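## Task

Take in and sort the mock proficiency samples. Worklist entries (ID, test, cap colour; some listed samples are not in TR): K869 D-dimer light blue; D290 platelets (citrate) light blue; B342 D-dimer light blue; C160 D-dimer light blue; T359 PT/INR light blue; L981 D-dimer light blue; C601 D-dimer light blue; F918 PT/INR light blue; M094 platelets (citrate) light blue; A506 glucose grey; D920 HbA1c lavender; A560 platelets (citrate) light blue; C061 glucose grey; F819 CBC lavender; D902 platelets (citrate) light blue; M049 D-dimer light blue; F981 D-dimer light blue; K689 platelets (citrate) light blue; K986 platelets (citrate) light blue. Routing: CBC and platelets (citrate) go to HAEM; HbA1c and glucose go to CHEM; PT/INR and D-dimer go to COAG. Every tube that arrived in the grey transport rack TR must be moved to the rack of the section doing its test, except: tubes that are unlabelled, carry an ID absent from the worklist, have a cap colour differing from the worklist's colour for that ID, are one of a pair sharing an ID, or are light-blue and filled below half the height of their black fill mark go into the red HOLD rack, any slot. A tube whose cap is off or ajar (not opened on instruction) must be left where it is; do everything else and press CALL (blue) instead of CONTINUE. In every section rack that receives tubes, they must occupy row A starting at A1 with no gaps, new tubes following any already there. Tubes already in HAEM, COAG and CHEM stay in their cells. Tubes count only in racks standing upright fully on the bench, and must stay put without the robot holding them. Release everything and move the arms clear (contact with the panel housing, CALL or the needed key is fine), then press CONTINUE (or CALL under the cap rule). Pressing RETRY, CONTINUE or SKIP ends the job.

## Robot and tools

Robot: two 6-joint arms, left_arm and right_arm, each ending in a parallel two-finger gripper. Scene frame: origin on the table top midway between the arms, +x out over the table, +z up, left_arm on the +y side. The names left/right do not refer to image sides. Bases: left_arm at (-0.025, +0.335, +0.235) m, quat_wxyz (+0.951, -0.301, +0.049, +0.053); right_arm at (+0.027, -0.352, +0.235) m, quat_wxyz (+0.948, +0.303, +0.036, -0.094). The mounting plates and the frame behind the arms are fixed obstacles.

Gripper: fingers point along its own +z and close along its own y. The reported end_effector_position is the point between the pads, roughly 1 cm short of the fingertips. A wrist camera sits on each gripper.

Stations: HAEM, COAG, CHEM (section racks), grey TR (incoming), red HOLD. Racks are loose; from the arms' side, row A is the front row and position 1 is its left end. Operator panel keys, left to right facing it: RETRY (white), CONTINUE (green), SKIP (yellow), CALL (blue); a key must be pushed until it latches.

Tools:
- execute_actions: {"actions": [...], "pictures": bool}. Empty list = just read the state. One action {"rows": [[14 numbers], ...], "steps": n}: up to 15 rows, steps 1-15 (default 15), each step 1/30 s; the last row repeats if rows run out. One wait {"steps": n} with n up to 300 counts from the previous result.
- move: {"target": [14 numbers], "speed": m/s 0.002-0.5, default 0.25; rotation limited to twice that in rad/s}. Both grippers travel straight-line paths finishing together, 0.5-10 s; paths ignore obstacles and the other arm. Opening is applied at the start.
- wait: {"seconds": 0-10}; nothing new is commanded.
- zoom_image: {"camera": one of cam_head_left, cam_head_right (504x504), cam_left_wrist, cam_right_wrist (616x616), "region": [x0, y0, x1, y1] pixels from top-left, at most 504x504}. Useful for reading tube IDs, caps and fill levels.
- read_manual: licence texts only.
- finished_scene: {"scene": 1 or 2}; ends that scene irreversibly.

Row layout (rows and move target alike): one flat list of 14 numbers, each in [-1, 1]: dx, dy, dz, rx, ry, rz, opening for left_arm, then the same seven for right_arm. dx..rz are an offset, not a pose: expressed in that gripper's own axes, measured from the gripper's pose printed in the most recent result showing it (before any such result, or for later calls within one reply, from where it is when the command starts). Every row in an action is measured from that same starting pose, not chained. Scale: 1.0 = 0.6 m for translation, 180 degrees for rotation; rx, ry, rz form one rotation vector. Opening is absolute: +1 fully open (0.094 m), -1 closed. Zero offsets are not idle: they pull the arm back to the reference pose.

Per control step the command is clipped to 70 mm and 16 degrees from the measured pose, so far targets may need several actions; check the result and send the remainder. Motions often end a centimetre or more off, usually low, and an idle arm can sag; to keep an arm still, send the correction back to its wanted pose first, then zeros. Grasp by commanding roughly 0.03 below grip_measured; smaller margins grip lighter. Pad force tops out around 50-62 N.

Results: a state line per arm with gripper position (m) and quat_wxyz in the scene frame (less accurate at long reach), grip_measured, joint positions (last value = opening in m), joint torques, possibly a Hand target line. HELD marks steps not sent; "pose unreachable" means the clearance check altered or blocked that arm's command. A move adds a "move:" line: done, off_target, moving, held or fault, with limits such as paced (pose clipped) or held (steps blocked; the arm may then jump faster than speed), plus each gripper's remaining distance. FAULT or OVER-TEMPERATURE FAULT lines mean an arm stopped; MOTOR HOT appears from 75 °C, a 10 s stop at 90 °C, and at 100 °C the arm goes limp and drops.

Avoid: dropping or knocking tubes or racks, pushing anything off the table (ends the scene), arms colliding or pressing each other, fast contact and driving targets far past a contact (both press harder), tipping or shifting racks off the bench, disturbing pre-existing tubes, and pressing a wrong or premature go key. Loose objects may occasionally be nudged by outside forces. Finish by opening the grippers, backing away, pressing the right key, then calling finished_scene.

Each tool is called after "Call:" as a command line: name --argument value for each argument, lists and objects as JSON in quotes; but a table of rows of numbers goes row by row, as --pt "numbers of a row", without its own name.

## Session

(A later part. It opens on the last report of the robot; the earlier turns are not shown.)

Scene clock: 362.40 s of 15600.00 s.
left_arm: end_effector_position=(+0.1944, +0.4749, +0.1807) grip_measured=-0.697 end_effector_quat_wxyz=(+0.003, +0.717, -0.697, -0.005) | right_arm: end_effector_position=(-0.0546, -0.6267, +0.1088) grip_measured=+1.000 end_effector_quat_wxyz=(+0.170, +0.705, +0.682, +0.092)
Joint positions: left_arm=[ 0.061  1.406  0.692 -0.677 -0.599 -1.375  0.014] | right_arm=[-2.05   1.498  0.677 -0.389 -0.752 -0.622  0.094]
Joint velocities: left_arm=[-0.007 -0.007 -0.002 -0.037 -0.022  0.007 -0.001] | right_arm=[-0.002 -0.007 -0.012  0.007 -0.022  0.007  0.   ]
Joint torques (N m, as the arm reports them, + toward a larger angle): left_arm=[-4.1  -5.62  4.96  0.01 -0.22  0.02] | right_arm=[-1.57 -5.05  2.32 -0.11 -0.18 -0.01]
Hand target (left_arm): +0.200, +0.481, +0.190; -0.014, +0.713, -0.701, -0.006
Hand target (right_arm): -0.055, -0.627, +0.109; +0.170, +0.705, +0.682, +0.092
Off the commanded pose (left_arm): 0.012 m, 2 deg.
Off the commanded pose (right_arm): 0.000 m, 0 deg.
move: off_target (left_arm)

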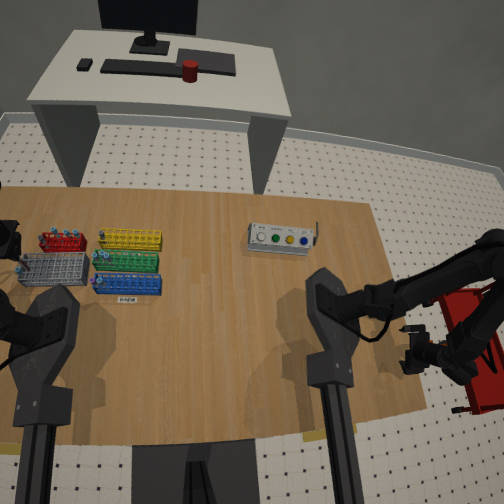

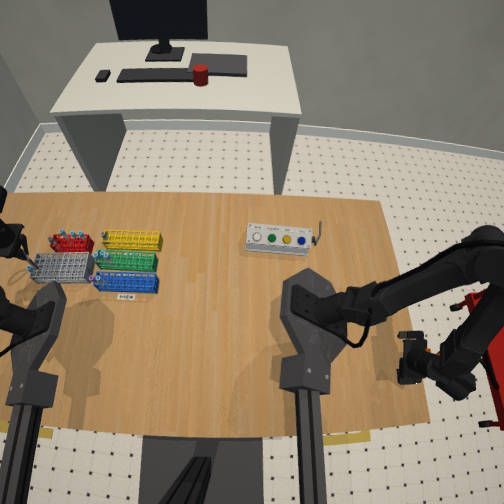

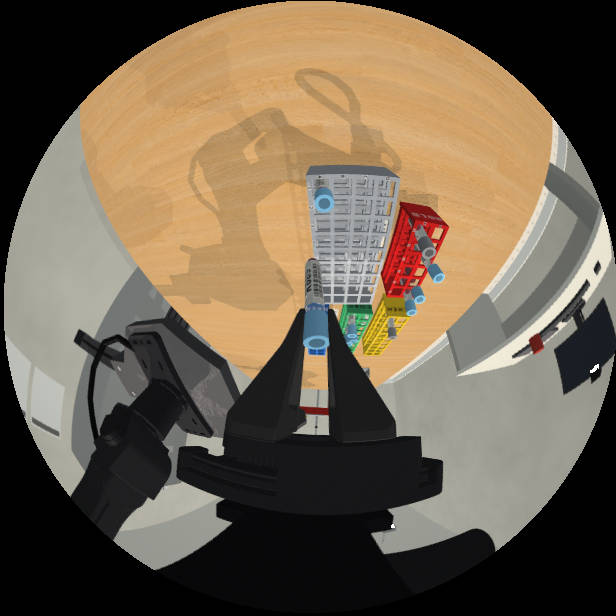

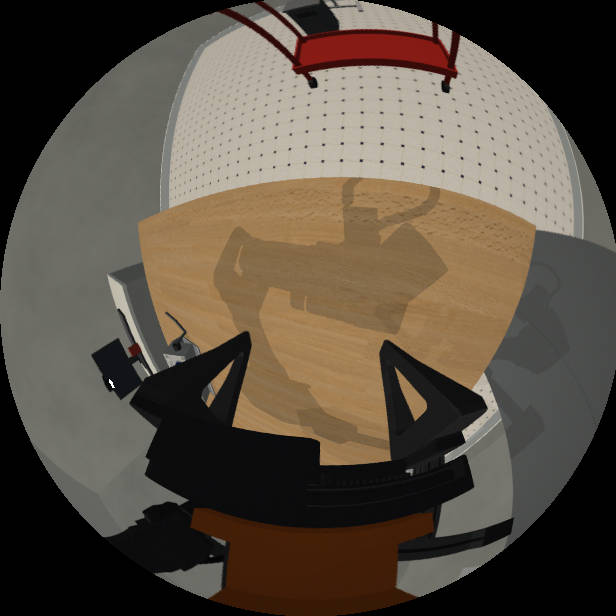

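Call:
move --target '[0.41,0.035,-0.015,0,0,0.98,-0.71,0,0,0,0,0,0,1]' --speed 0.5

Call:
zoom_image --camera "cam_left_wrist" --region '[295,260,335,300]'

Scene clock: 369.80 s of 15600.00 s.
left_arm: end_effector_position=(+0.1733, +0.2345, +0.1889) grip_measured=-0.697 end_effector_quat_wxyz=(-0.008, +0.669, +0.743, +0.002) | right_arm: end_effector_position=(-0.0546, -0.6267, +0.1088) grip_measured=+1.000 end_effector_quat_wxyz=(+0.170, +0.705, +0.682, +0.092)
Joint positions: left_arm=[-0.82   2.116  0.821 -0.678 -0.501  0.648  0.014] | right_arm=[-2.05   1.498  0.677 -0.389 -0.752 -0.622  0.094]
Joint velocities: left_arm=[-0.027 -0.017 -0.002 -0.037 -0.051  0.037 -0.   ] | right_arm=[-0.012  0.002 -0.002 -0.022 -0.037  0.051  0.   ]
Joint torques (N m, as the arm reports them, + toward a larger angle): left_arm=[-4.91 -4.09  5.31  0.34  0.12  0.05] | right_arm=[-1.57 -5.11  2.34 -0.13 -0.18  0.  ]
Hand target (left_arm): +0.175, +0.224, +0.191; +0.000, +0.675, +0.738, -0.005
Hand target (right_arm): -0.055, -0.627, +0.109; +0.170, +0.705, +0.682, +0.092
Off the commanded pose (left_arm): 0.009 m, 1 deg.
Off the commanded pose (right_arm): 0.000 m, 0 deg.
After step 90, 0.63 s passed at rest.
move: done

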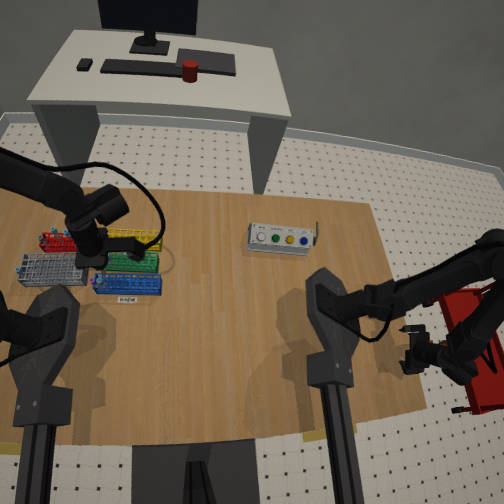

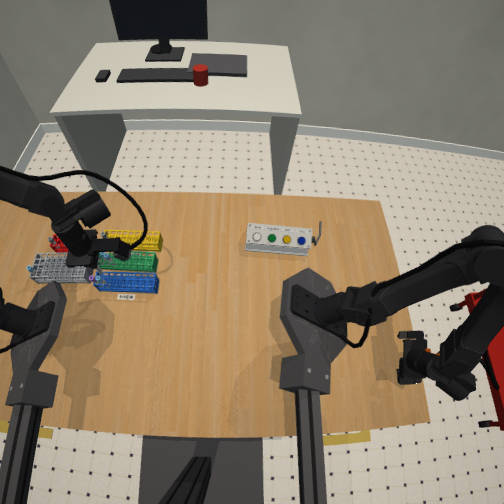

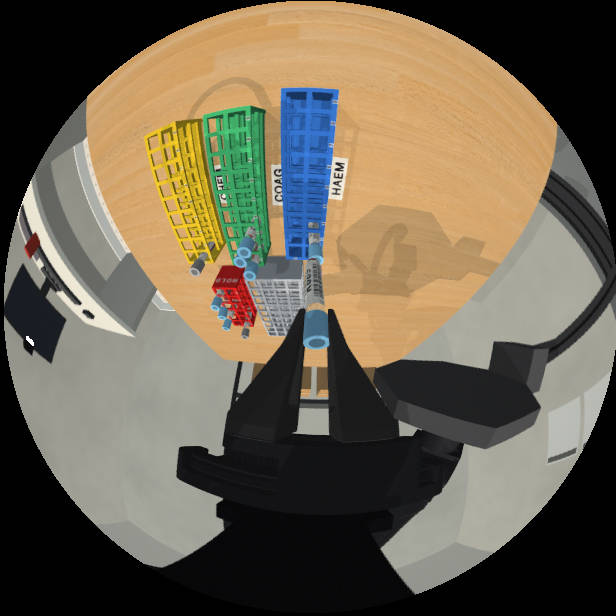

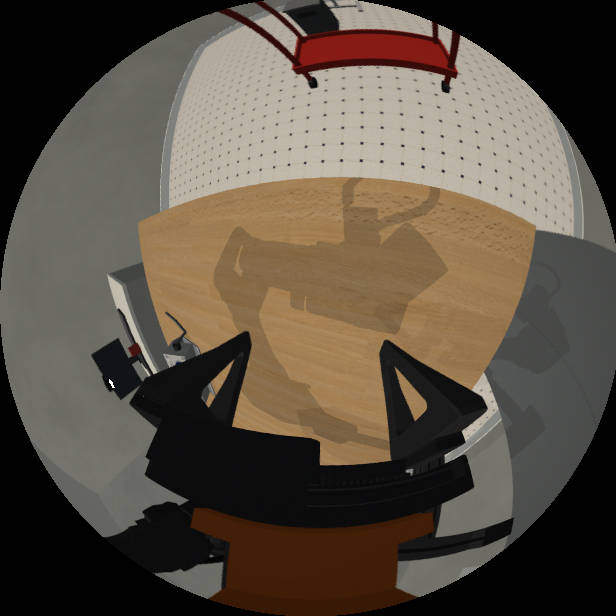

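Region (295, 260, 335, 300) of cam_left_wrist's 616x616 image, scaled by 12.600, with more detail than that image has.

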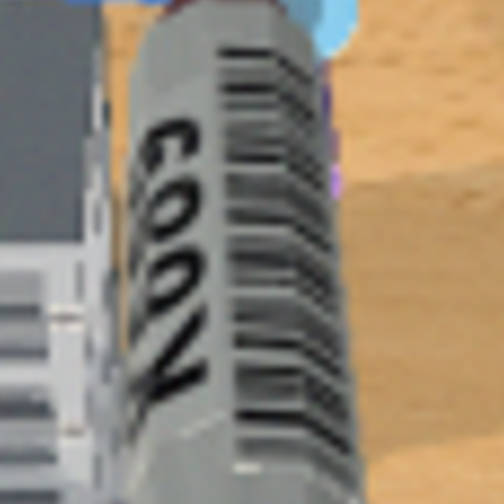

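Call:
move --target '[0.002,-0.008,0.097,0.004,-0.004,0.033,-0.71,0,0,0,0,0,0,1]' --speed 0.1

Call:
zoom_image --camera "cam_left_wrist" --region '[260,210,380,330]'

Scene clock: 373.47 s of 15600.00 s.
left_arm: end_effector_position=(+0.1725, +0.2344, +0.1363) grip_measured=-0.697 end_effector_quat_wxyz=(-0.002, +0.703, +0.711, -0.006) | right_arm: end_effector_position=(-0.0546, -0.6267, +0.1088) grip_measured=+1.000 end_effector_quat_wxyz=(+0.170, +0.705, +0.682, +0.092)
Joint positions: left_arm=[-0.706  2.236  0.73  -0.395 -0.526  0.872  0.014] | right_arm=[-2.05   1.498  0.677 -0.389 -0.752 -0.622  0.094]
Joint velocities: left_arm=[-0.022  0.007 -0.012 -0.007 -0.066 -0.081  0.   ] | right_arm=[-0.002  0.002 -0.007  0.051  0.007  0.037  0.   ]
Joint torques (N m, as the arm reports them, + toward a larger angle): left_arm=[-3.56 -4.48  1.93  0.44 -0.07  0.07] | right_arm=[-1.53 -5.02  2.32 -0.13 -0.18 -0.01]
Hand target (left_arm): +0.167, +0.237, +0.131; -0.008, +0.706, +0.708, -0.007
Hand target (right_arm): -0.055, -0.627, +0.109; +0.170, +0.705, +0.682, +0.092
Off the commanded pose (left_arm): 0.007 m, 1 deg.
Off the commanded pose (right_arm): 0.000 m, 0 deg.
move: done

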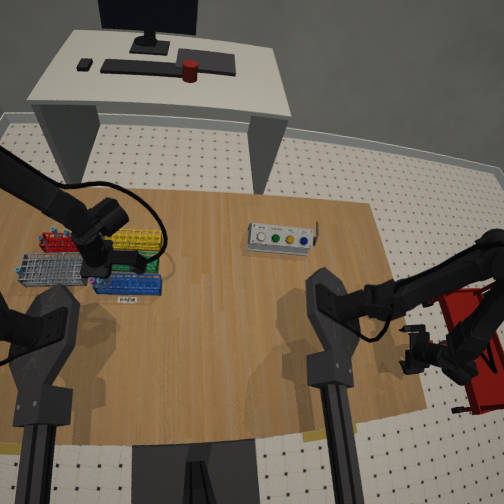

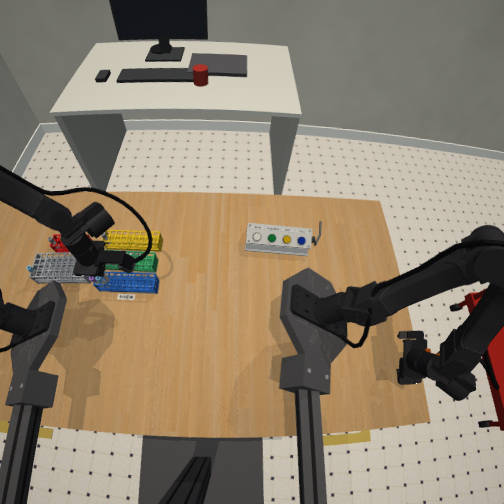

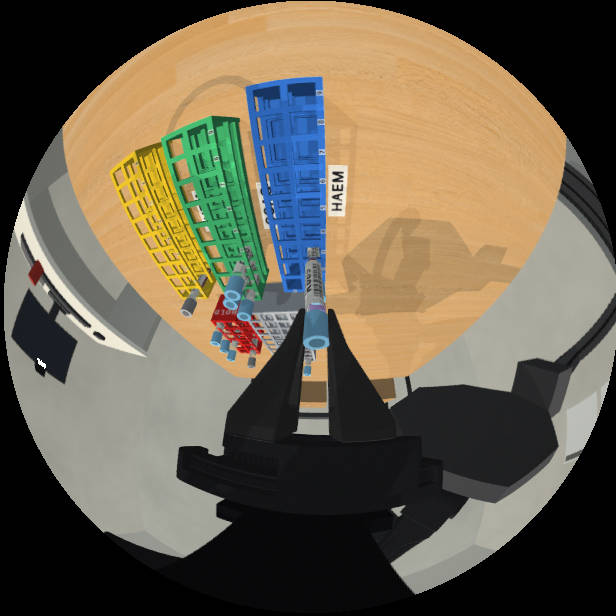

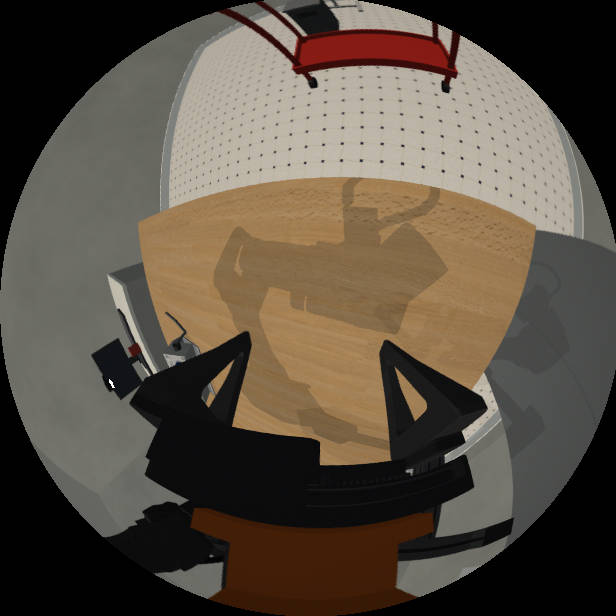

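Region (260, 210, 380, 330) of cam_left_wrist's 616x616 image, scaled by 4.200, with more detail than that image has.

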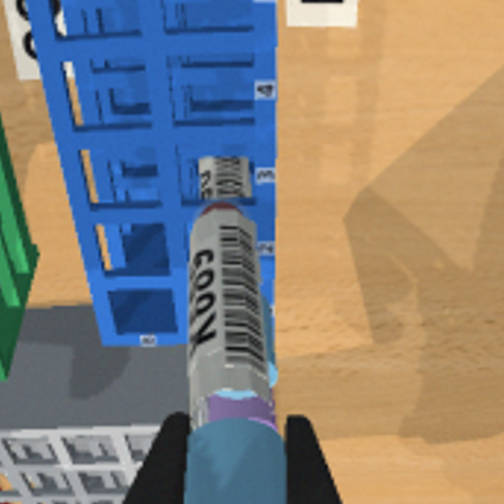

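Call:
move --target '[-0.014,-0.006,0.04,0.003,-0.006,0,-0.71,0,0,0,0,0,0,1]' --speed 0.04

Call:
zoom_image --camera "cam_left_wrist" --region '[260,210,380,330]'

Scene clock: 377.70 s of 15600.00 s.
left_arm: end_effector_position=(+0.1747, +0.2263, +0.1185) grip_measured=-0.697 end_effector_quat_wxyz=(+0.005, +0.701, +0.713, -0.009) | right_arm: end_effector_position=(-0.0546, -0.6267, +0.1088) grip_measured=+1.000 end_effector_quat_wxyz=(+0.170, +0.705, +0.682, +0.092)
Joint positions: left_arm=[-0.68   2.307  0.73  -0.294 -0.526  0.902  0.014] | right_arm=[-2.05   1.498  0.677 -0.389 -0.752 -0.622  0.094]
Joint velocities: left_arm=[-0.007  0.012  0.022 -0.007 -0.022 -0.066  0.   ] | right_arm=[ 0.007  0.002 -0.002  0.022 -0.066 -0.007  0.   ]
Joint torques (N m, as the arm reports them, + toward a larger angle): left_arm=[-3.69 -4.63  1.37  0.55  0.1   0.06] | right_arm=[-1.57 -5.09  2.27 -0.13 -0.17 -0.02]
Hand target (left_arm): +0.168, +0.226, +0.113; +0.001, +0.703, +0.711, -0.016
Hand target (right_arm): -0.055, -0.627, +0.109; +0.170, +0.705, +0.682, +0.092
Off the commanded pose (left_arm): 0.009 m, 1 deg.
Off the commanded pose (right_arm): 0.000 m, 0 deg.
After step 90, 0.17 s passed at rest.
move: done

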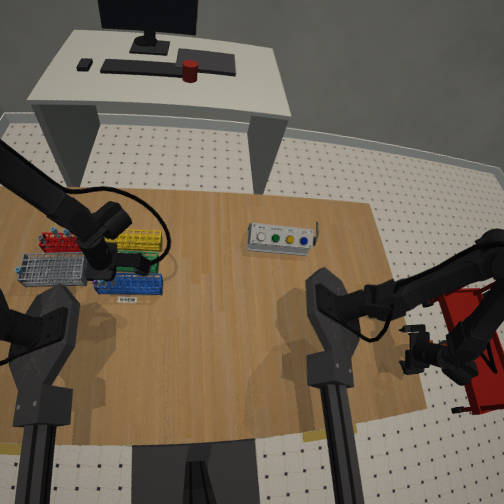

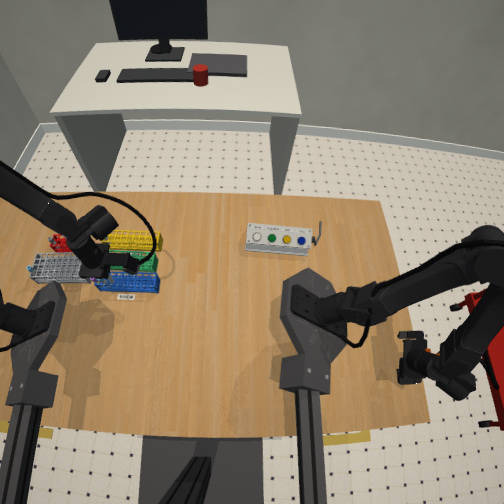

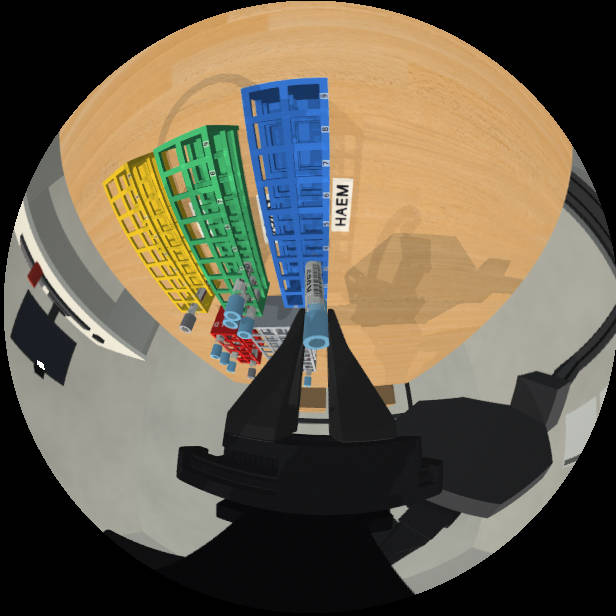

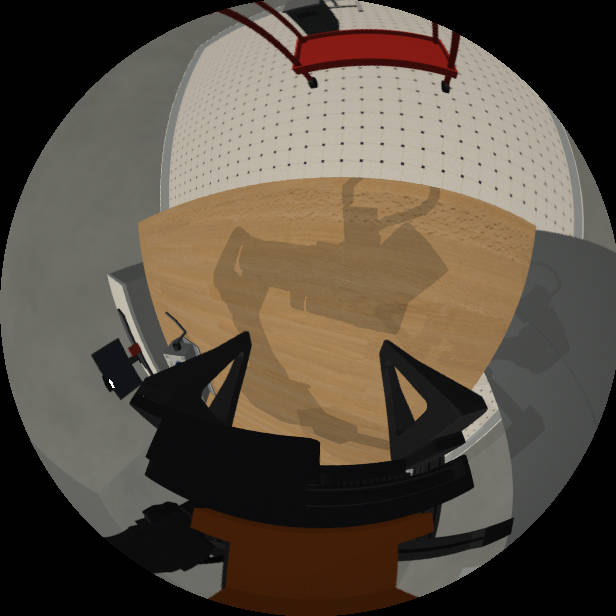

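Region (260, 210, 380, 330) of cam_left_wrist's 616x616 image, scaled by 4.200, with more detail than that image has.

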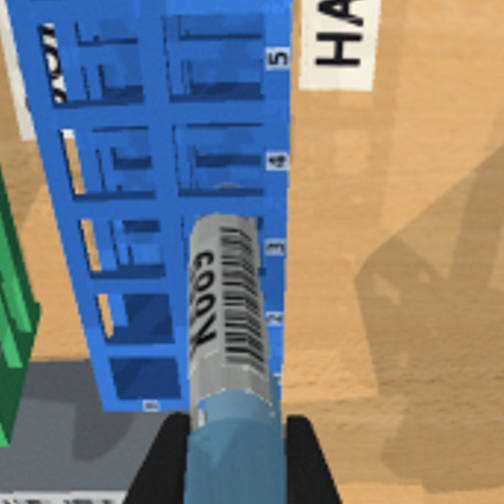

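Call:
move --target '[0.007,-0.008,0.066,0.004,0,0.08,-0.71,0,0,0,0,0,0,1]' --speed 0.08

Call:
move --target '[0,0.012,-0.07,0,0,-0.15,-0.42,0,0,0,0,0,0,1]' --speed 0.2

Call:
zoom_image --camera "cam_left_wrist" --region '[270,220,360,310]'

Scene clock: 384.53 s of 15600.00 s.
left_arm: end_effector_position=(+0.1769, +0.2285, +0.0846) grip_measured=-0.697 end_effector_quat_wxyz=(+0.006, +0.782, +0.624, -0.008) | right_arm: end_effector_position=(-0.0546, -0.6267, +0.1088) grip_measured=+1.000 end_effector_quat_wxyz=(+0.170, +0.705, +0.682, +0.092)
Joint positions: left_arm=[-0.591  2.413  0.714 -0.119 -0.551  1.243  0.014] | right_arm=[-2.05   1.498  0.677 -0.389 -0.752 -0.622  0.094]
Joint velocities: left_arm=[-0.017  0.002 -0.002 -0.022  0.066  0.007 -0.   ] | right_arm=[ 0.017 -0.012 -0.007 -0.007  0.051 -0.007  0.   ]
Joint torques (N m, as the arm reports them, + toward a larger angle): left_arm=[-3.95 -4.84  0.53  0.49  0.02  0.05] | right_arm=[-1.58 -5.01  2.31 -0.1  -0.18 -0.04]
Hand target (left_arm): +0.169, +0.230, +0.079; +0.001, +0.785, +0.619, -0.013
Hand target (right_arm): -0.055, -0.627, +0.109; +0.170, +0.705, +0.682, +0.092
Off the commanded pose (left_arm): 0.009 m, 1 deg.
Off the commanded pose (right_arm): 0.000 m, 0 deg.
After step 90, 1.87 s passed at rest.
move: done

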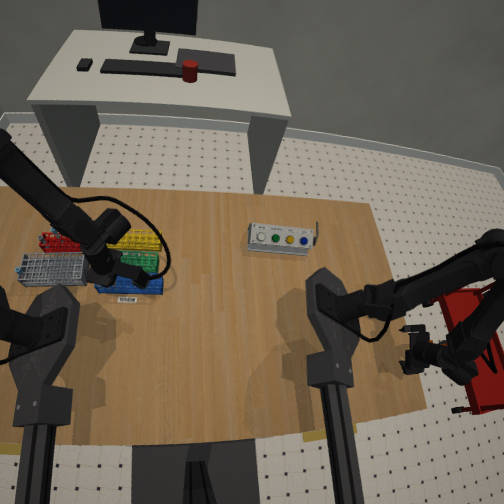

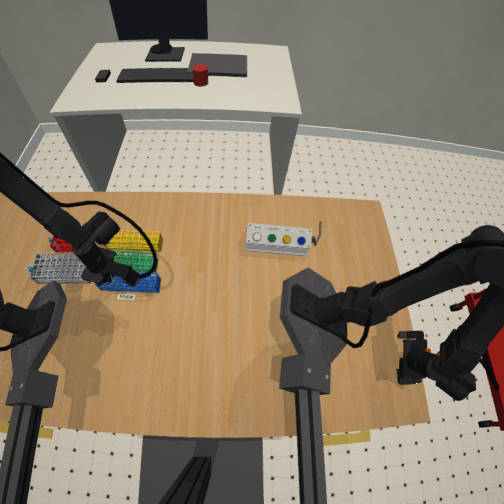

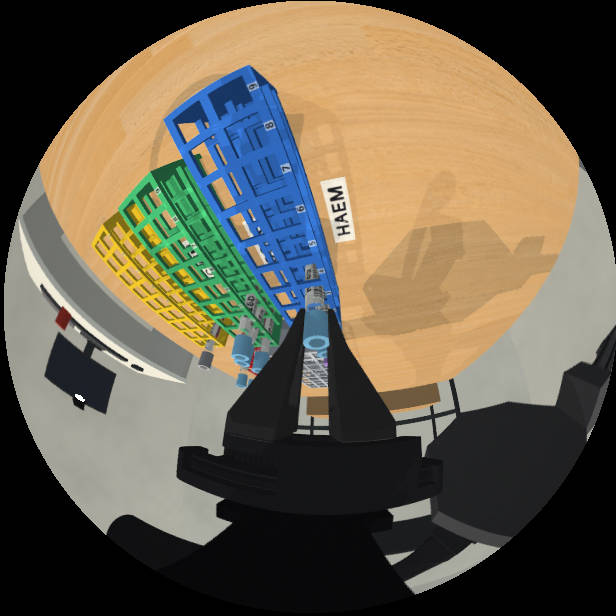

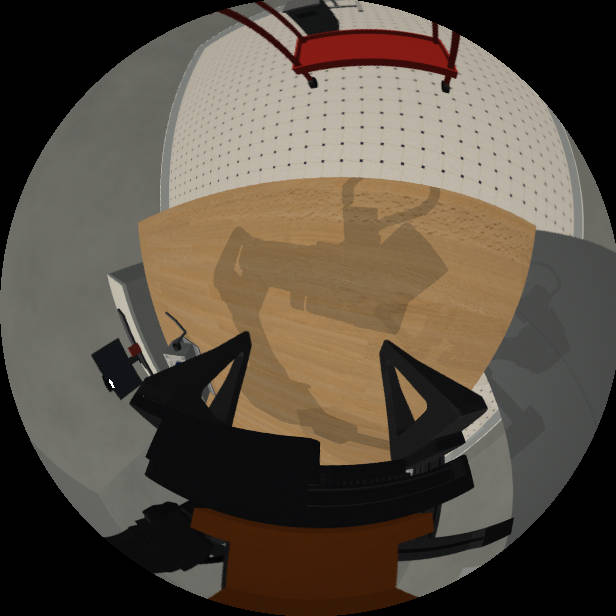

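Scene clock: 386.27 s of 15600.00 s.
left_arm: end_effector_position=(+0.1770, +0.2357, +0.1177) grip_measured=-0.422 end_effector_quat_wxyz=(-0.010, +0.617, +0.787, -0.004) | right_arm: end_effector_position=(-0.0546, -0.6267, +0.1088) grip_measured=+1.000 end_effector_quat_wxyz=(+0.170, +0.705, +0.682, +0.092)
Joint positions: left_arm=[-0.654  2.302  0.742 -0.328 -0.547  0.69   0.027] | right_arm=[-2.05   1.498  0.677 -0.389 -0.752 -0.622  0.094]
Joint velocities: left_arm=[ 0.007  0.002 -0.002 -0.007  0.007 -0.051  0.001] | right_arm=[ 0.002 -0.007 -0.007  0.022  0.022 -0.11   0.   ]
Joint torques (N m, as the arm reports them, + toward a larger angle): left_arm=[-5.77 -7.4   3.93  0.05  0.16 -0.07] | right_arm=[-1.62 -5.07  2.38 -0.14 -0.2   0.03]
Hand target (left_arm): +0.184, +0.228, +0.127; +0.005, +0.615, +0.789, -0.010
Hand target (right_arm): -0.055, -0.627, +0.109; +0.170, +0.705, +0.682, +0.092
Off the commanded pose (left_arm): 0.014 m, 2 deg.
Off the commanded pose (right_arm): 0.000 m, 0 deg.
move: off_target (left_arm)

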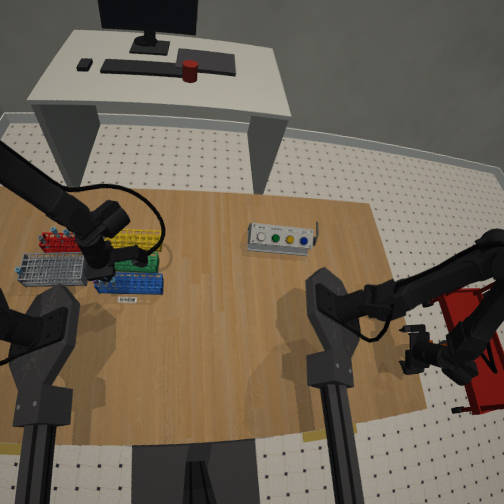

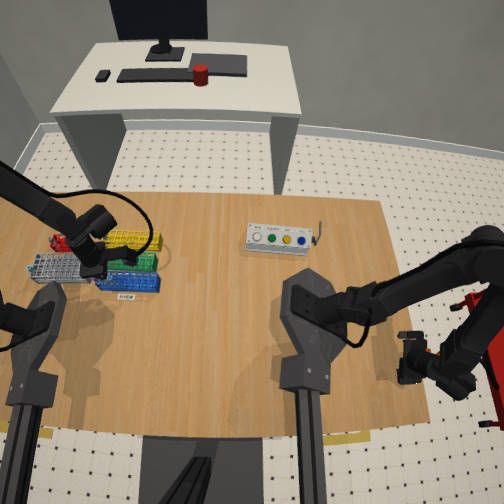

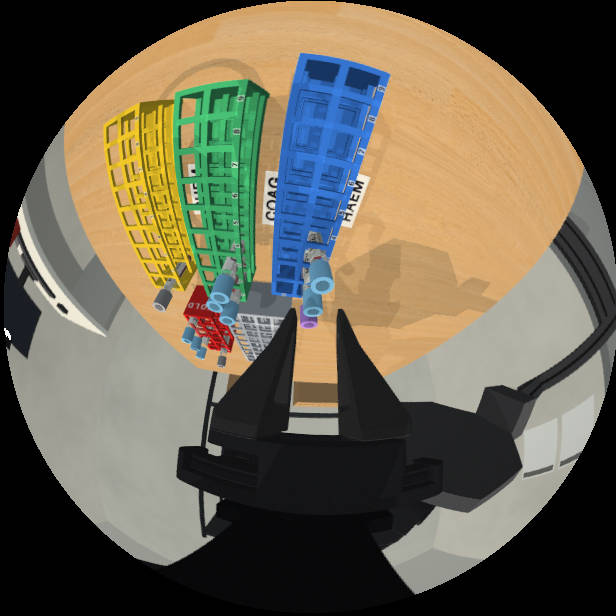

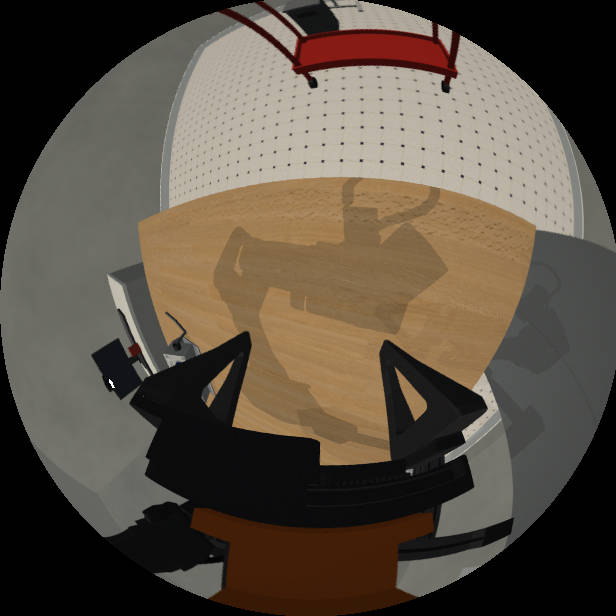

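Region (270, 220, 360, 310) of cam_left_wrist's 616x616 image, scaled by 5.600, with more detail than that image has.

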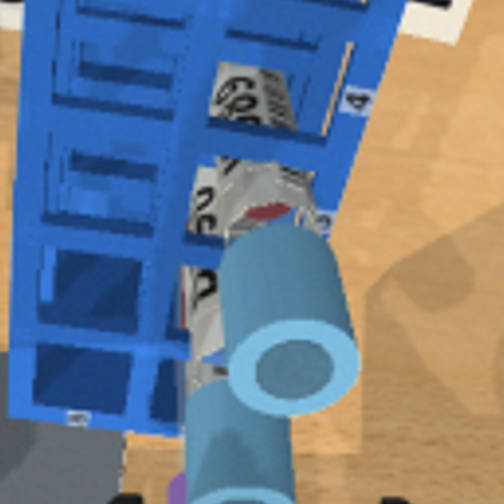

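Call:
move --target '[0.454,0.141,-0.04,0,0,-0.923,-0.25,0,0,0,0,0,0,1]' --speed 0.5

Scene clock: 392.23 s of 15600.00 s.
left_arm: end_effector_position=(+0.1962, +0.5174, +0.1374) grip_measured=-0.252 end_effector_quat_wxyz=(-0.010, -0.698, +0.716, +0.017) | right_arm: end_effector_position=(-0.0546, -0.6267, +0.1088) grip_measured=+1.000 end_effector_quat_wxyz=(+0.170, +0.705, +0.682, +0.092)
Joint positions: left_arm=[ 0.299  1.505  0.717 -0.479 -0.557 -1.061  0.035] | right_arm=[-2.05   1.498  0.677 -0.389 -0.752 -0.622  0.094]
Joint velocities: left_arm=[ 0.002  0.007 -0.002  0.007 -0.022 -0.037 -0.   ] | right_arm=[-0.007 -0.002 -0.002 -0.051 -0.022 -0.095  0.   ]
Joint torques (N m, as the arm reports them, + toward a larger angle): left_arm=[-2.44 -6.55  4.49  0.04 -0.03 -0.07] | right_arm=[-1.56 -5.13  2.34 -0.11 -0.18 -0.02]
Hand target (left_arm): +0.200, +0.525, +0.143; +0.003, +0.706, -0.708, -0.015
Hand target (right_arm): -0.055, -0.627, +0.109; +0.170, +0.705, +0.682, +0.092
Off the commanded pose (left_arm): 0.007 m, 2 deg.
Off the commanded pose (right_arm): 0.000 m, 0 deg.
move: done

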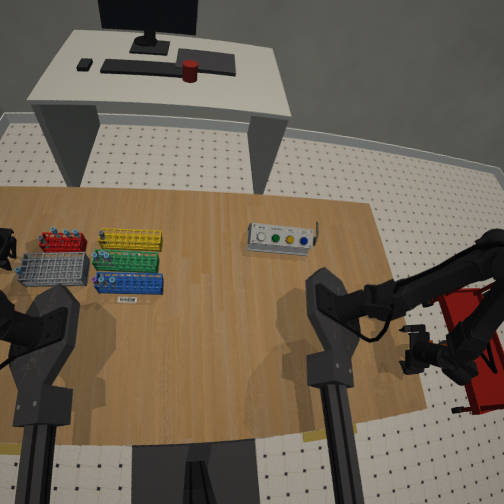

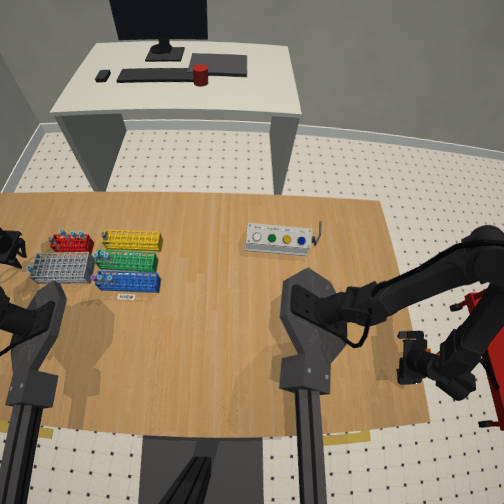

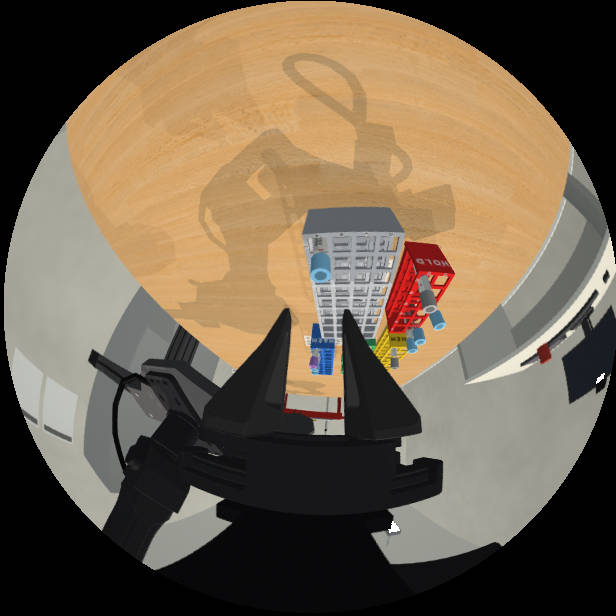

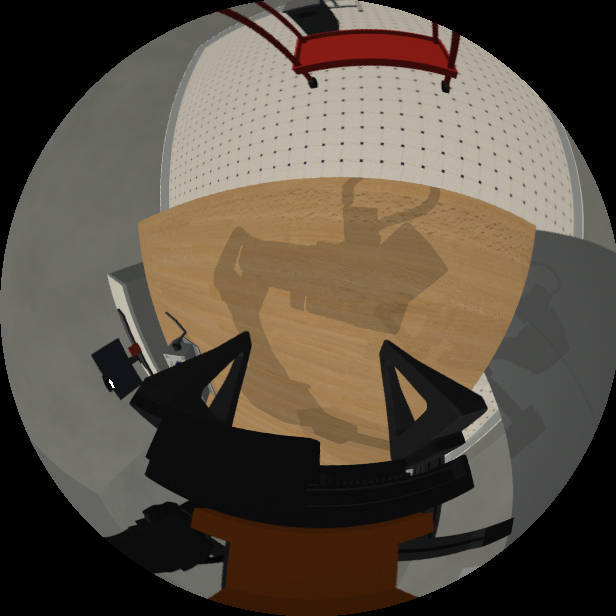

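Call:
move --target '[0.006,0.01,0.107,0.006,0,-0.33,-0.2,0,0,0,0,0,0,1]' --speed 0.3

Scene clock: 396.77 s of 15600.00 s.
left_arm: end_effector_position=(+0.1954, +0.5213, +0.0794) grip_measured=-0.202 end_effector_quat_wxyz=(-0.016, +0.961, -0.276, -0.005) | right_arm: end_effector_position=(-0.0546, -0.6267, +0.1088) grip_measured=+1.000 end_effector_quat_wxyz=(+0.170, +0.705, +0.682, +0.092)
Joint positions: left_arm=[ 0.429  1.671  0.628 -0.1   -0.509 -1.93   0.037] | right_arm=[-2.05   1.498  0.677 -0.389 -0.752 -0.622  0.094]
Joint velocities: left_arm=[-0.007 -0.002 -0.007  0.007  0.007 -0.007  0.001] | right_arm=[ 0.002 -0.017  0.002  0.051 -0.081 -0.022  0.   ]
Joint torques (N m, as the arm reports them, + toward a larger angle): left_arm=[-2.43 -4.58  0.52  0.35 -0.03 -0.07] | right_arm=[-1.57 -5.06  2.36 -0.12 -0.2  -0.02]
Hand target (left_arm): +0.187, +0.514, +0.074; -0.006, +0.961, -0.277, -0.014
Hand target (right_arm): -0.055, -0.627, +0.109; +0.170, +0.705, +0.682, +0.092
Off the commanded pose (left_arm): 0.012 m, 2 deg.
Off the commanded pose (right_arm): 0.000 m, 0 deg.
move: off_target (left_arm)

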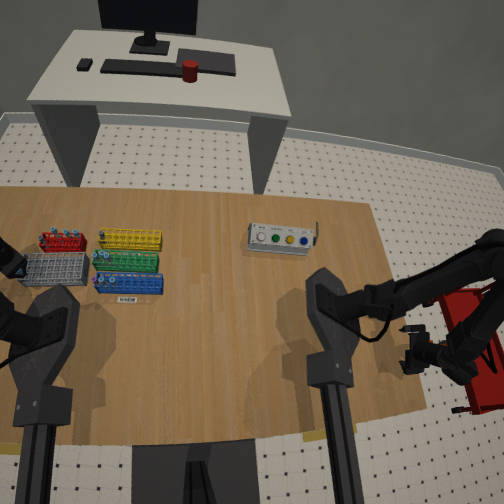

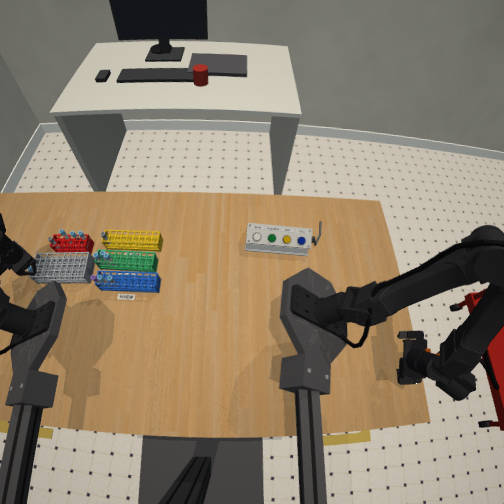

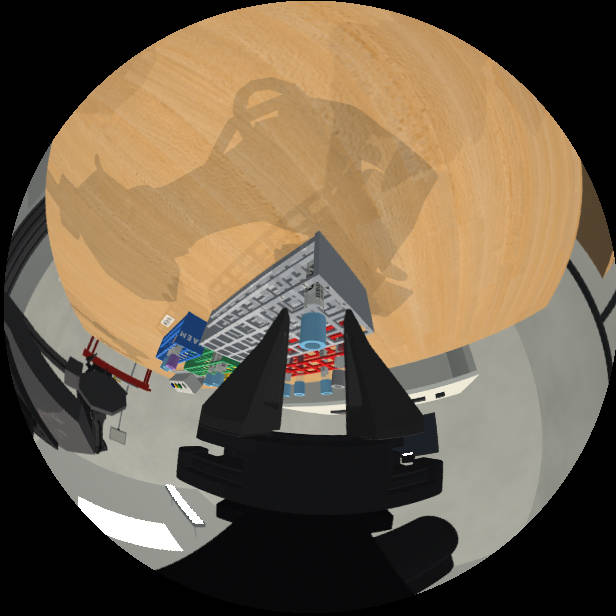

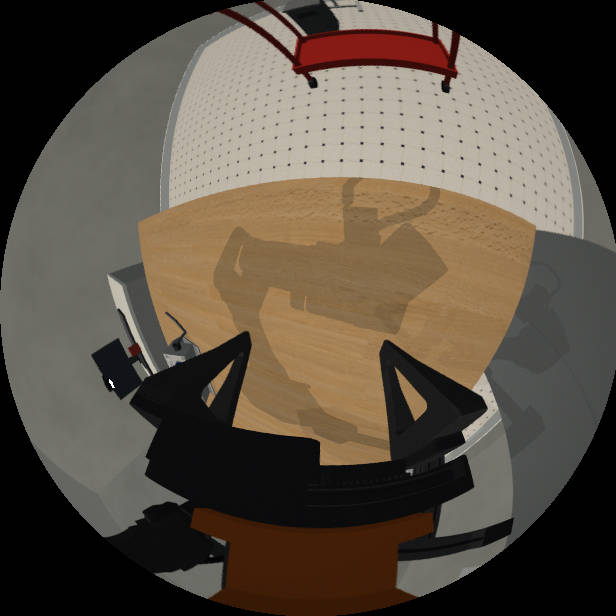

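Call:
execute_actions --actions '[{"rows":[[0,0,0,0,0,0,-0.71,0,0,0,0,0,0,1]],"steps":11}]' --pictures false

Call:
move --target '[0.01,-0.01,-0.185,0,0,0.328,-0.71,0,0,0,0,0,0,1]' --speed 0.35

Call:
move --target '[0.49,-0.095,-0.015,0,0,0.98,-0.71,0.063,0.503,0.102,0.066,0.121,-0.503,-1]' --speed 0.5

Scene clock: 406.03 s of 15600.00 s.
left_arm: end_effector_position=(+0.1955, +0.5214, +0.0794) grip_measured=-0.697 end_effector_quat_wxyz=(-0.016, +0.961, -0.275, -0.004) | right_arm: end_effector_position=(-0.0546, -0.6267, +0.1088) grip_measured=+1.000 end_effector_quat_wxyz=(+0.170, +0.705, +0.682, +0.092)
Joint positions: left_arm=[ 0.429  1.671  0.628 -0.1   -0.509 -1.932  0.014] | right_arm=[-2.05   1.498  0.677 -0.389 -0.752 -0.622  0.094]
Joint velocities: left_arm=[ 0.002  0.007  0.007 -0.022 -0.081 -0.007  0.002] | right_arm=[ 0.007  0.002 -0.012 -0.037 -0.007 -0.051  0.   ]
Joint torques (N m, as the arm reports them, + toward a larger angle): left_arm=[-2.84 -6.13  1.63  0.37 -0.04 -0.02] | right_arm=[-1.55 -5.07  2.34 -0.12 -0.16  0.  ]
Hand target (left_arm): +0.195, +0.521, +0.079; -0.016, +0.961, -0.276, -0.005
Hand target (right_arm): -0.055, -0.627, +0.109; +0.170, +0.705, +0.682, +0.092
Off the commanded pose (left_arm): 0.000 m, 0 deg.
Off the commanded pose (right_arm): 0.000 m, 0 deg.
Steps of this call (steps 1 to 90: nothing new was sent; then 5.90 s passed at rest; steps 91 to 101: all 11 steps of this action). Readings (end_effector_position):
91: left_arm (+0.1955, +0.5214, +0.0794) | right_arm (-0.0546, -0.6267, +0.1088)
92: left_arm (+0.1955, +0.5214, +0.0794) | right_arm (-0.0546, -0.6267, +0.1088)
94: left_arm (+0.1955, +0.5214, +0.0794) | right_arm (-0.0546, -0.6267, +0.1088)
98: left_arm (+0.1955, +0.5214, +0.0794) | right_arm (-0.0546, -0.6267, +0.1088)
101: the state above

Scene clock: 408.43 s of 15600.00 s.
left_arm: end_effector_position=(+0.1995, +0.5136, +0.1807) grip_measured=-0.697 end_effector_quat_wxyz=(-0.004, -0.705, +0.709, +0.008) | right_arm: end_effector_position=(-0.0546, -0.6267, +0.1088) grip_measured=+1.000 end_effector_quat_wxyz=(+0.170, +0.705, +0.682, +0.092)
Joint positions: left_arm=[ 0.192  1.395  0.776 -0.691 -0.574 -1.19   0.014] | right_arm=[-2.05   1.498  0.677 -0.389 -0.752 -0.622  0.094]
Joint velocities: left_arm=[-0.007 -0.002 -0.007 -0.066 -0.007 -0.007  0.   ] | right_arm=[-0.002 -0.007  0.002 -0.007 -0.081  0.037  0.   ]
Joint torques (N m, as the arm reports them, + toward a larger angle): left_arm=[-4.23 -6.09  5.27  0.02 -0.21  0.08] | right_arm=[-1.54 -5.04  2.31 -0.12 -0.17 -0.01]
Hand target (left_arm): +0.205, +0.520, +0.191; -0.013, +0.701, -0.713, -0.010
Hand target (right_arm): -0.055, -0.627, +0.109; +0.170, +0.705, +0.682, +0.092
Off the commanded pose (left_arm): 0.012 m, 2 deg.
Off the commanded pose (right_arm): 0.000 m, 0 deg.
move: off_target (left_arm)

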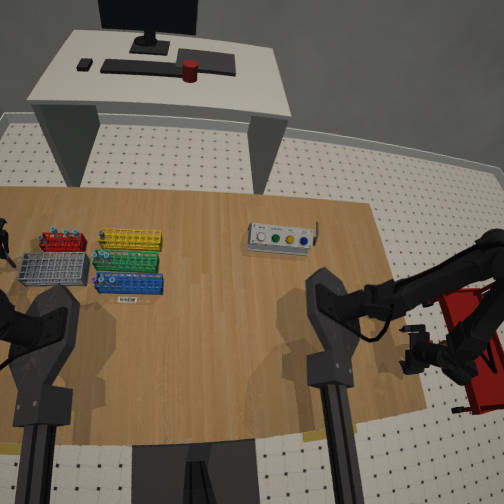

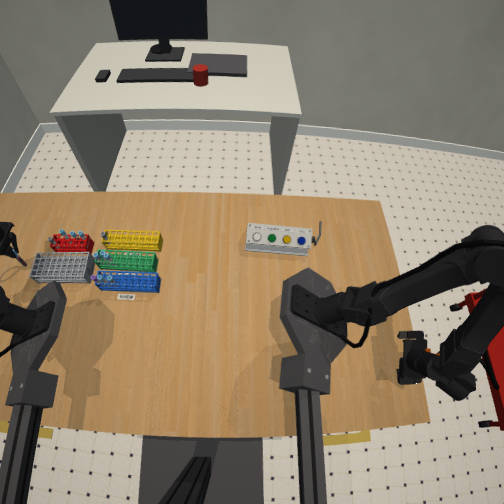

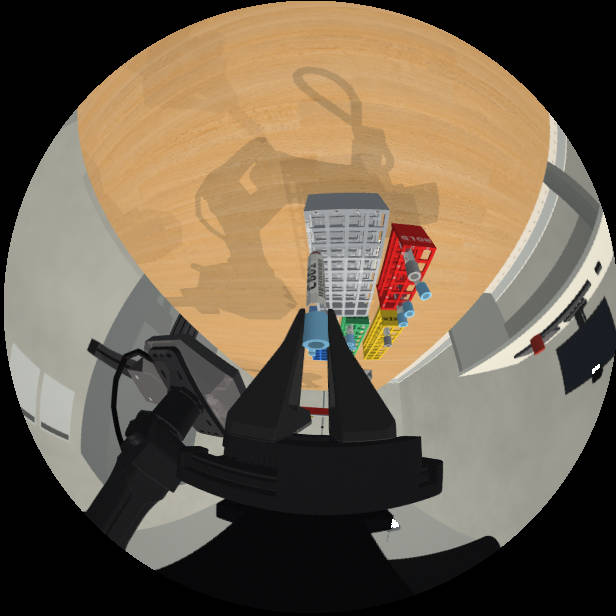

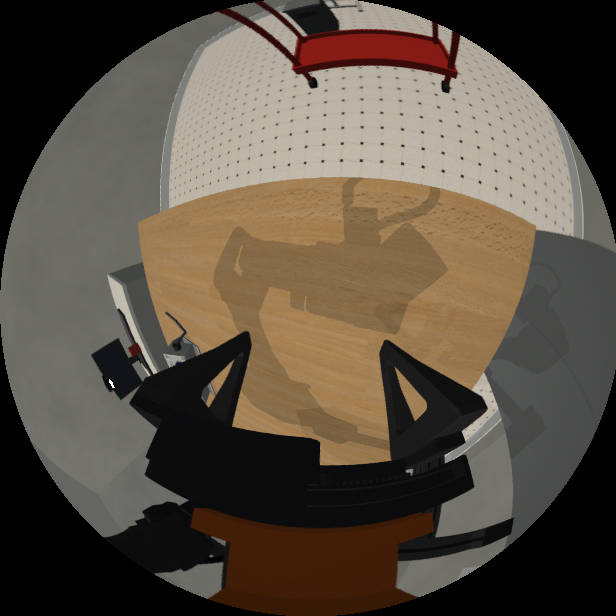

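Scene clock: 412.23 s of 15600.00 s.
left_arm: end_effector_position=(+0.2510, +0.2219, +0.1866) grip_measured=-0.697 end_effector_quat_wxyz=(-0.002, +0.677, +0.736, +0.002) | right_arm: end_effector_position=(+0.2407, -0.5895, +0.1511) grip_measured=-0.978 end_effector_quat_wxyz=(-0.007, +0.006, +1.000, +0.009)
Joint positions: left_arm=[-0.687  2.26   1.111 -0.74  -0.549  0.82   0.014] | right_arm=[-0.384  1.49   0.854 -0.576  0.495 -0.657  0.001]
Joint velocities: left_arm=[ 0.007 -0.002  0.002 -0.051  0.007  0.037  0.001] | right_arm=[-0.012 -0.002  0.002 -0.007  0.022 -0.037 -0.001]
Joint torques (N m, as the arm reports them, + toward a larger angle): left_arm=[-6.37 -5.64  5.44  0.1   0.12  0.06] | right_arm=[ 3.05 -4.35  5.42 -0.1   0.14 -0.07]
Hand target (left_arm): +0.249, +0.214, +0.189; -0.003, +0.687, +0.727, -0.005
Hand target (right_arm): +0.249, -0.594, +0.155; -0.002, +0.000, +1.000, +0.003
Off the commanded pose (left_arm): 0.005 m, 2 deg.
Off the commanded pose (right_arm): 0.016 m, 1 deg.
move: off_target (right_arm)

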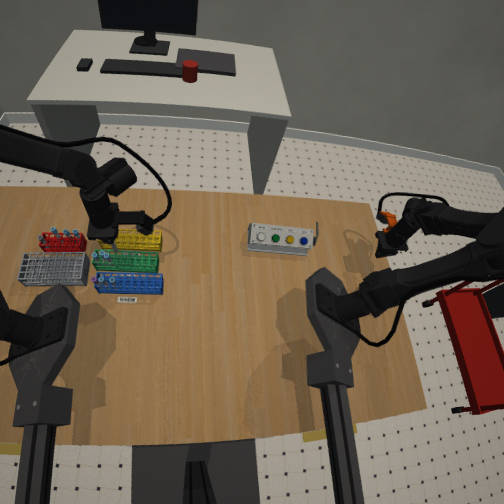

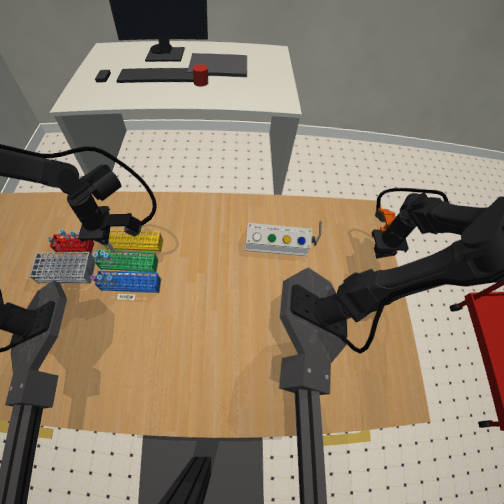

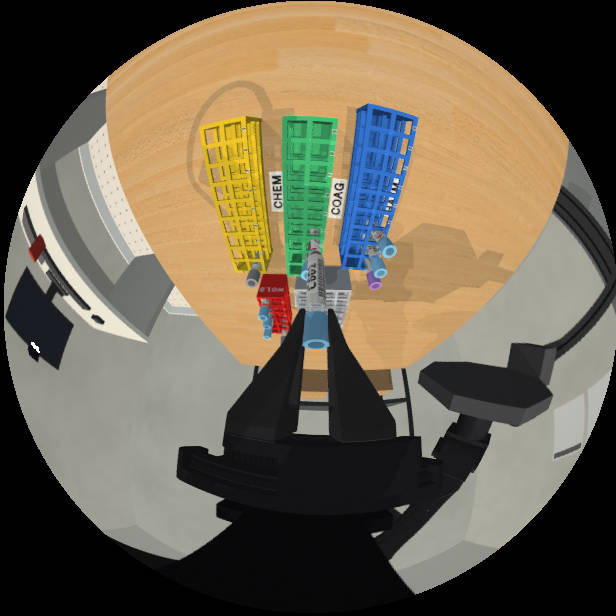

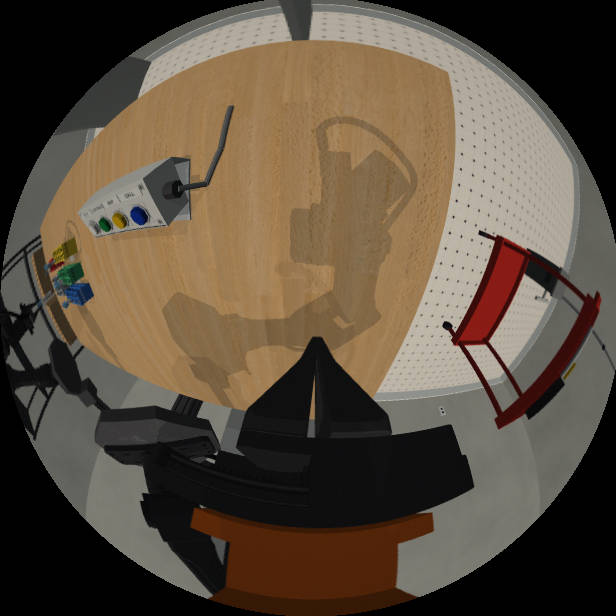

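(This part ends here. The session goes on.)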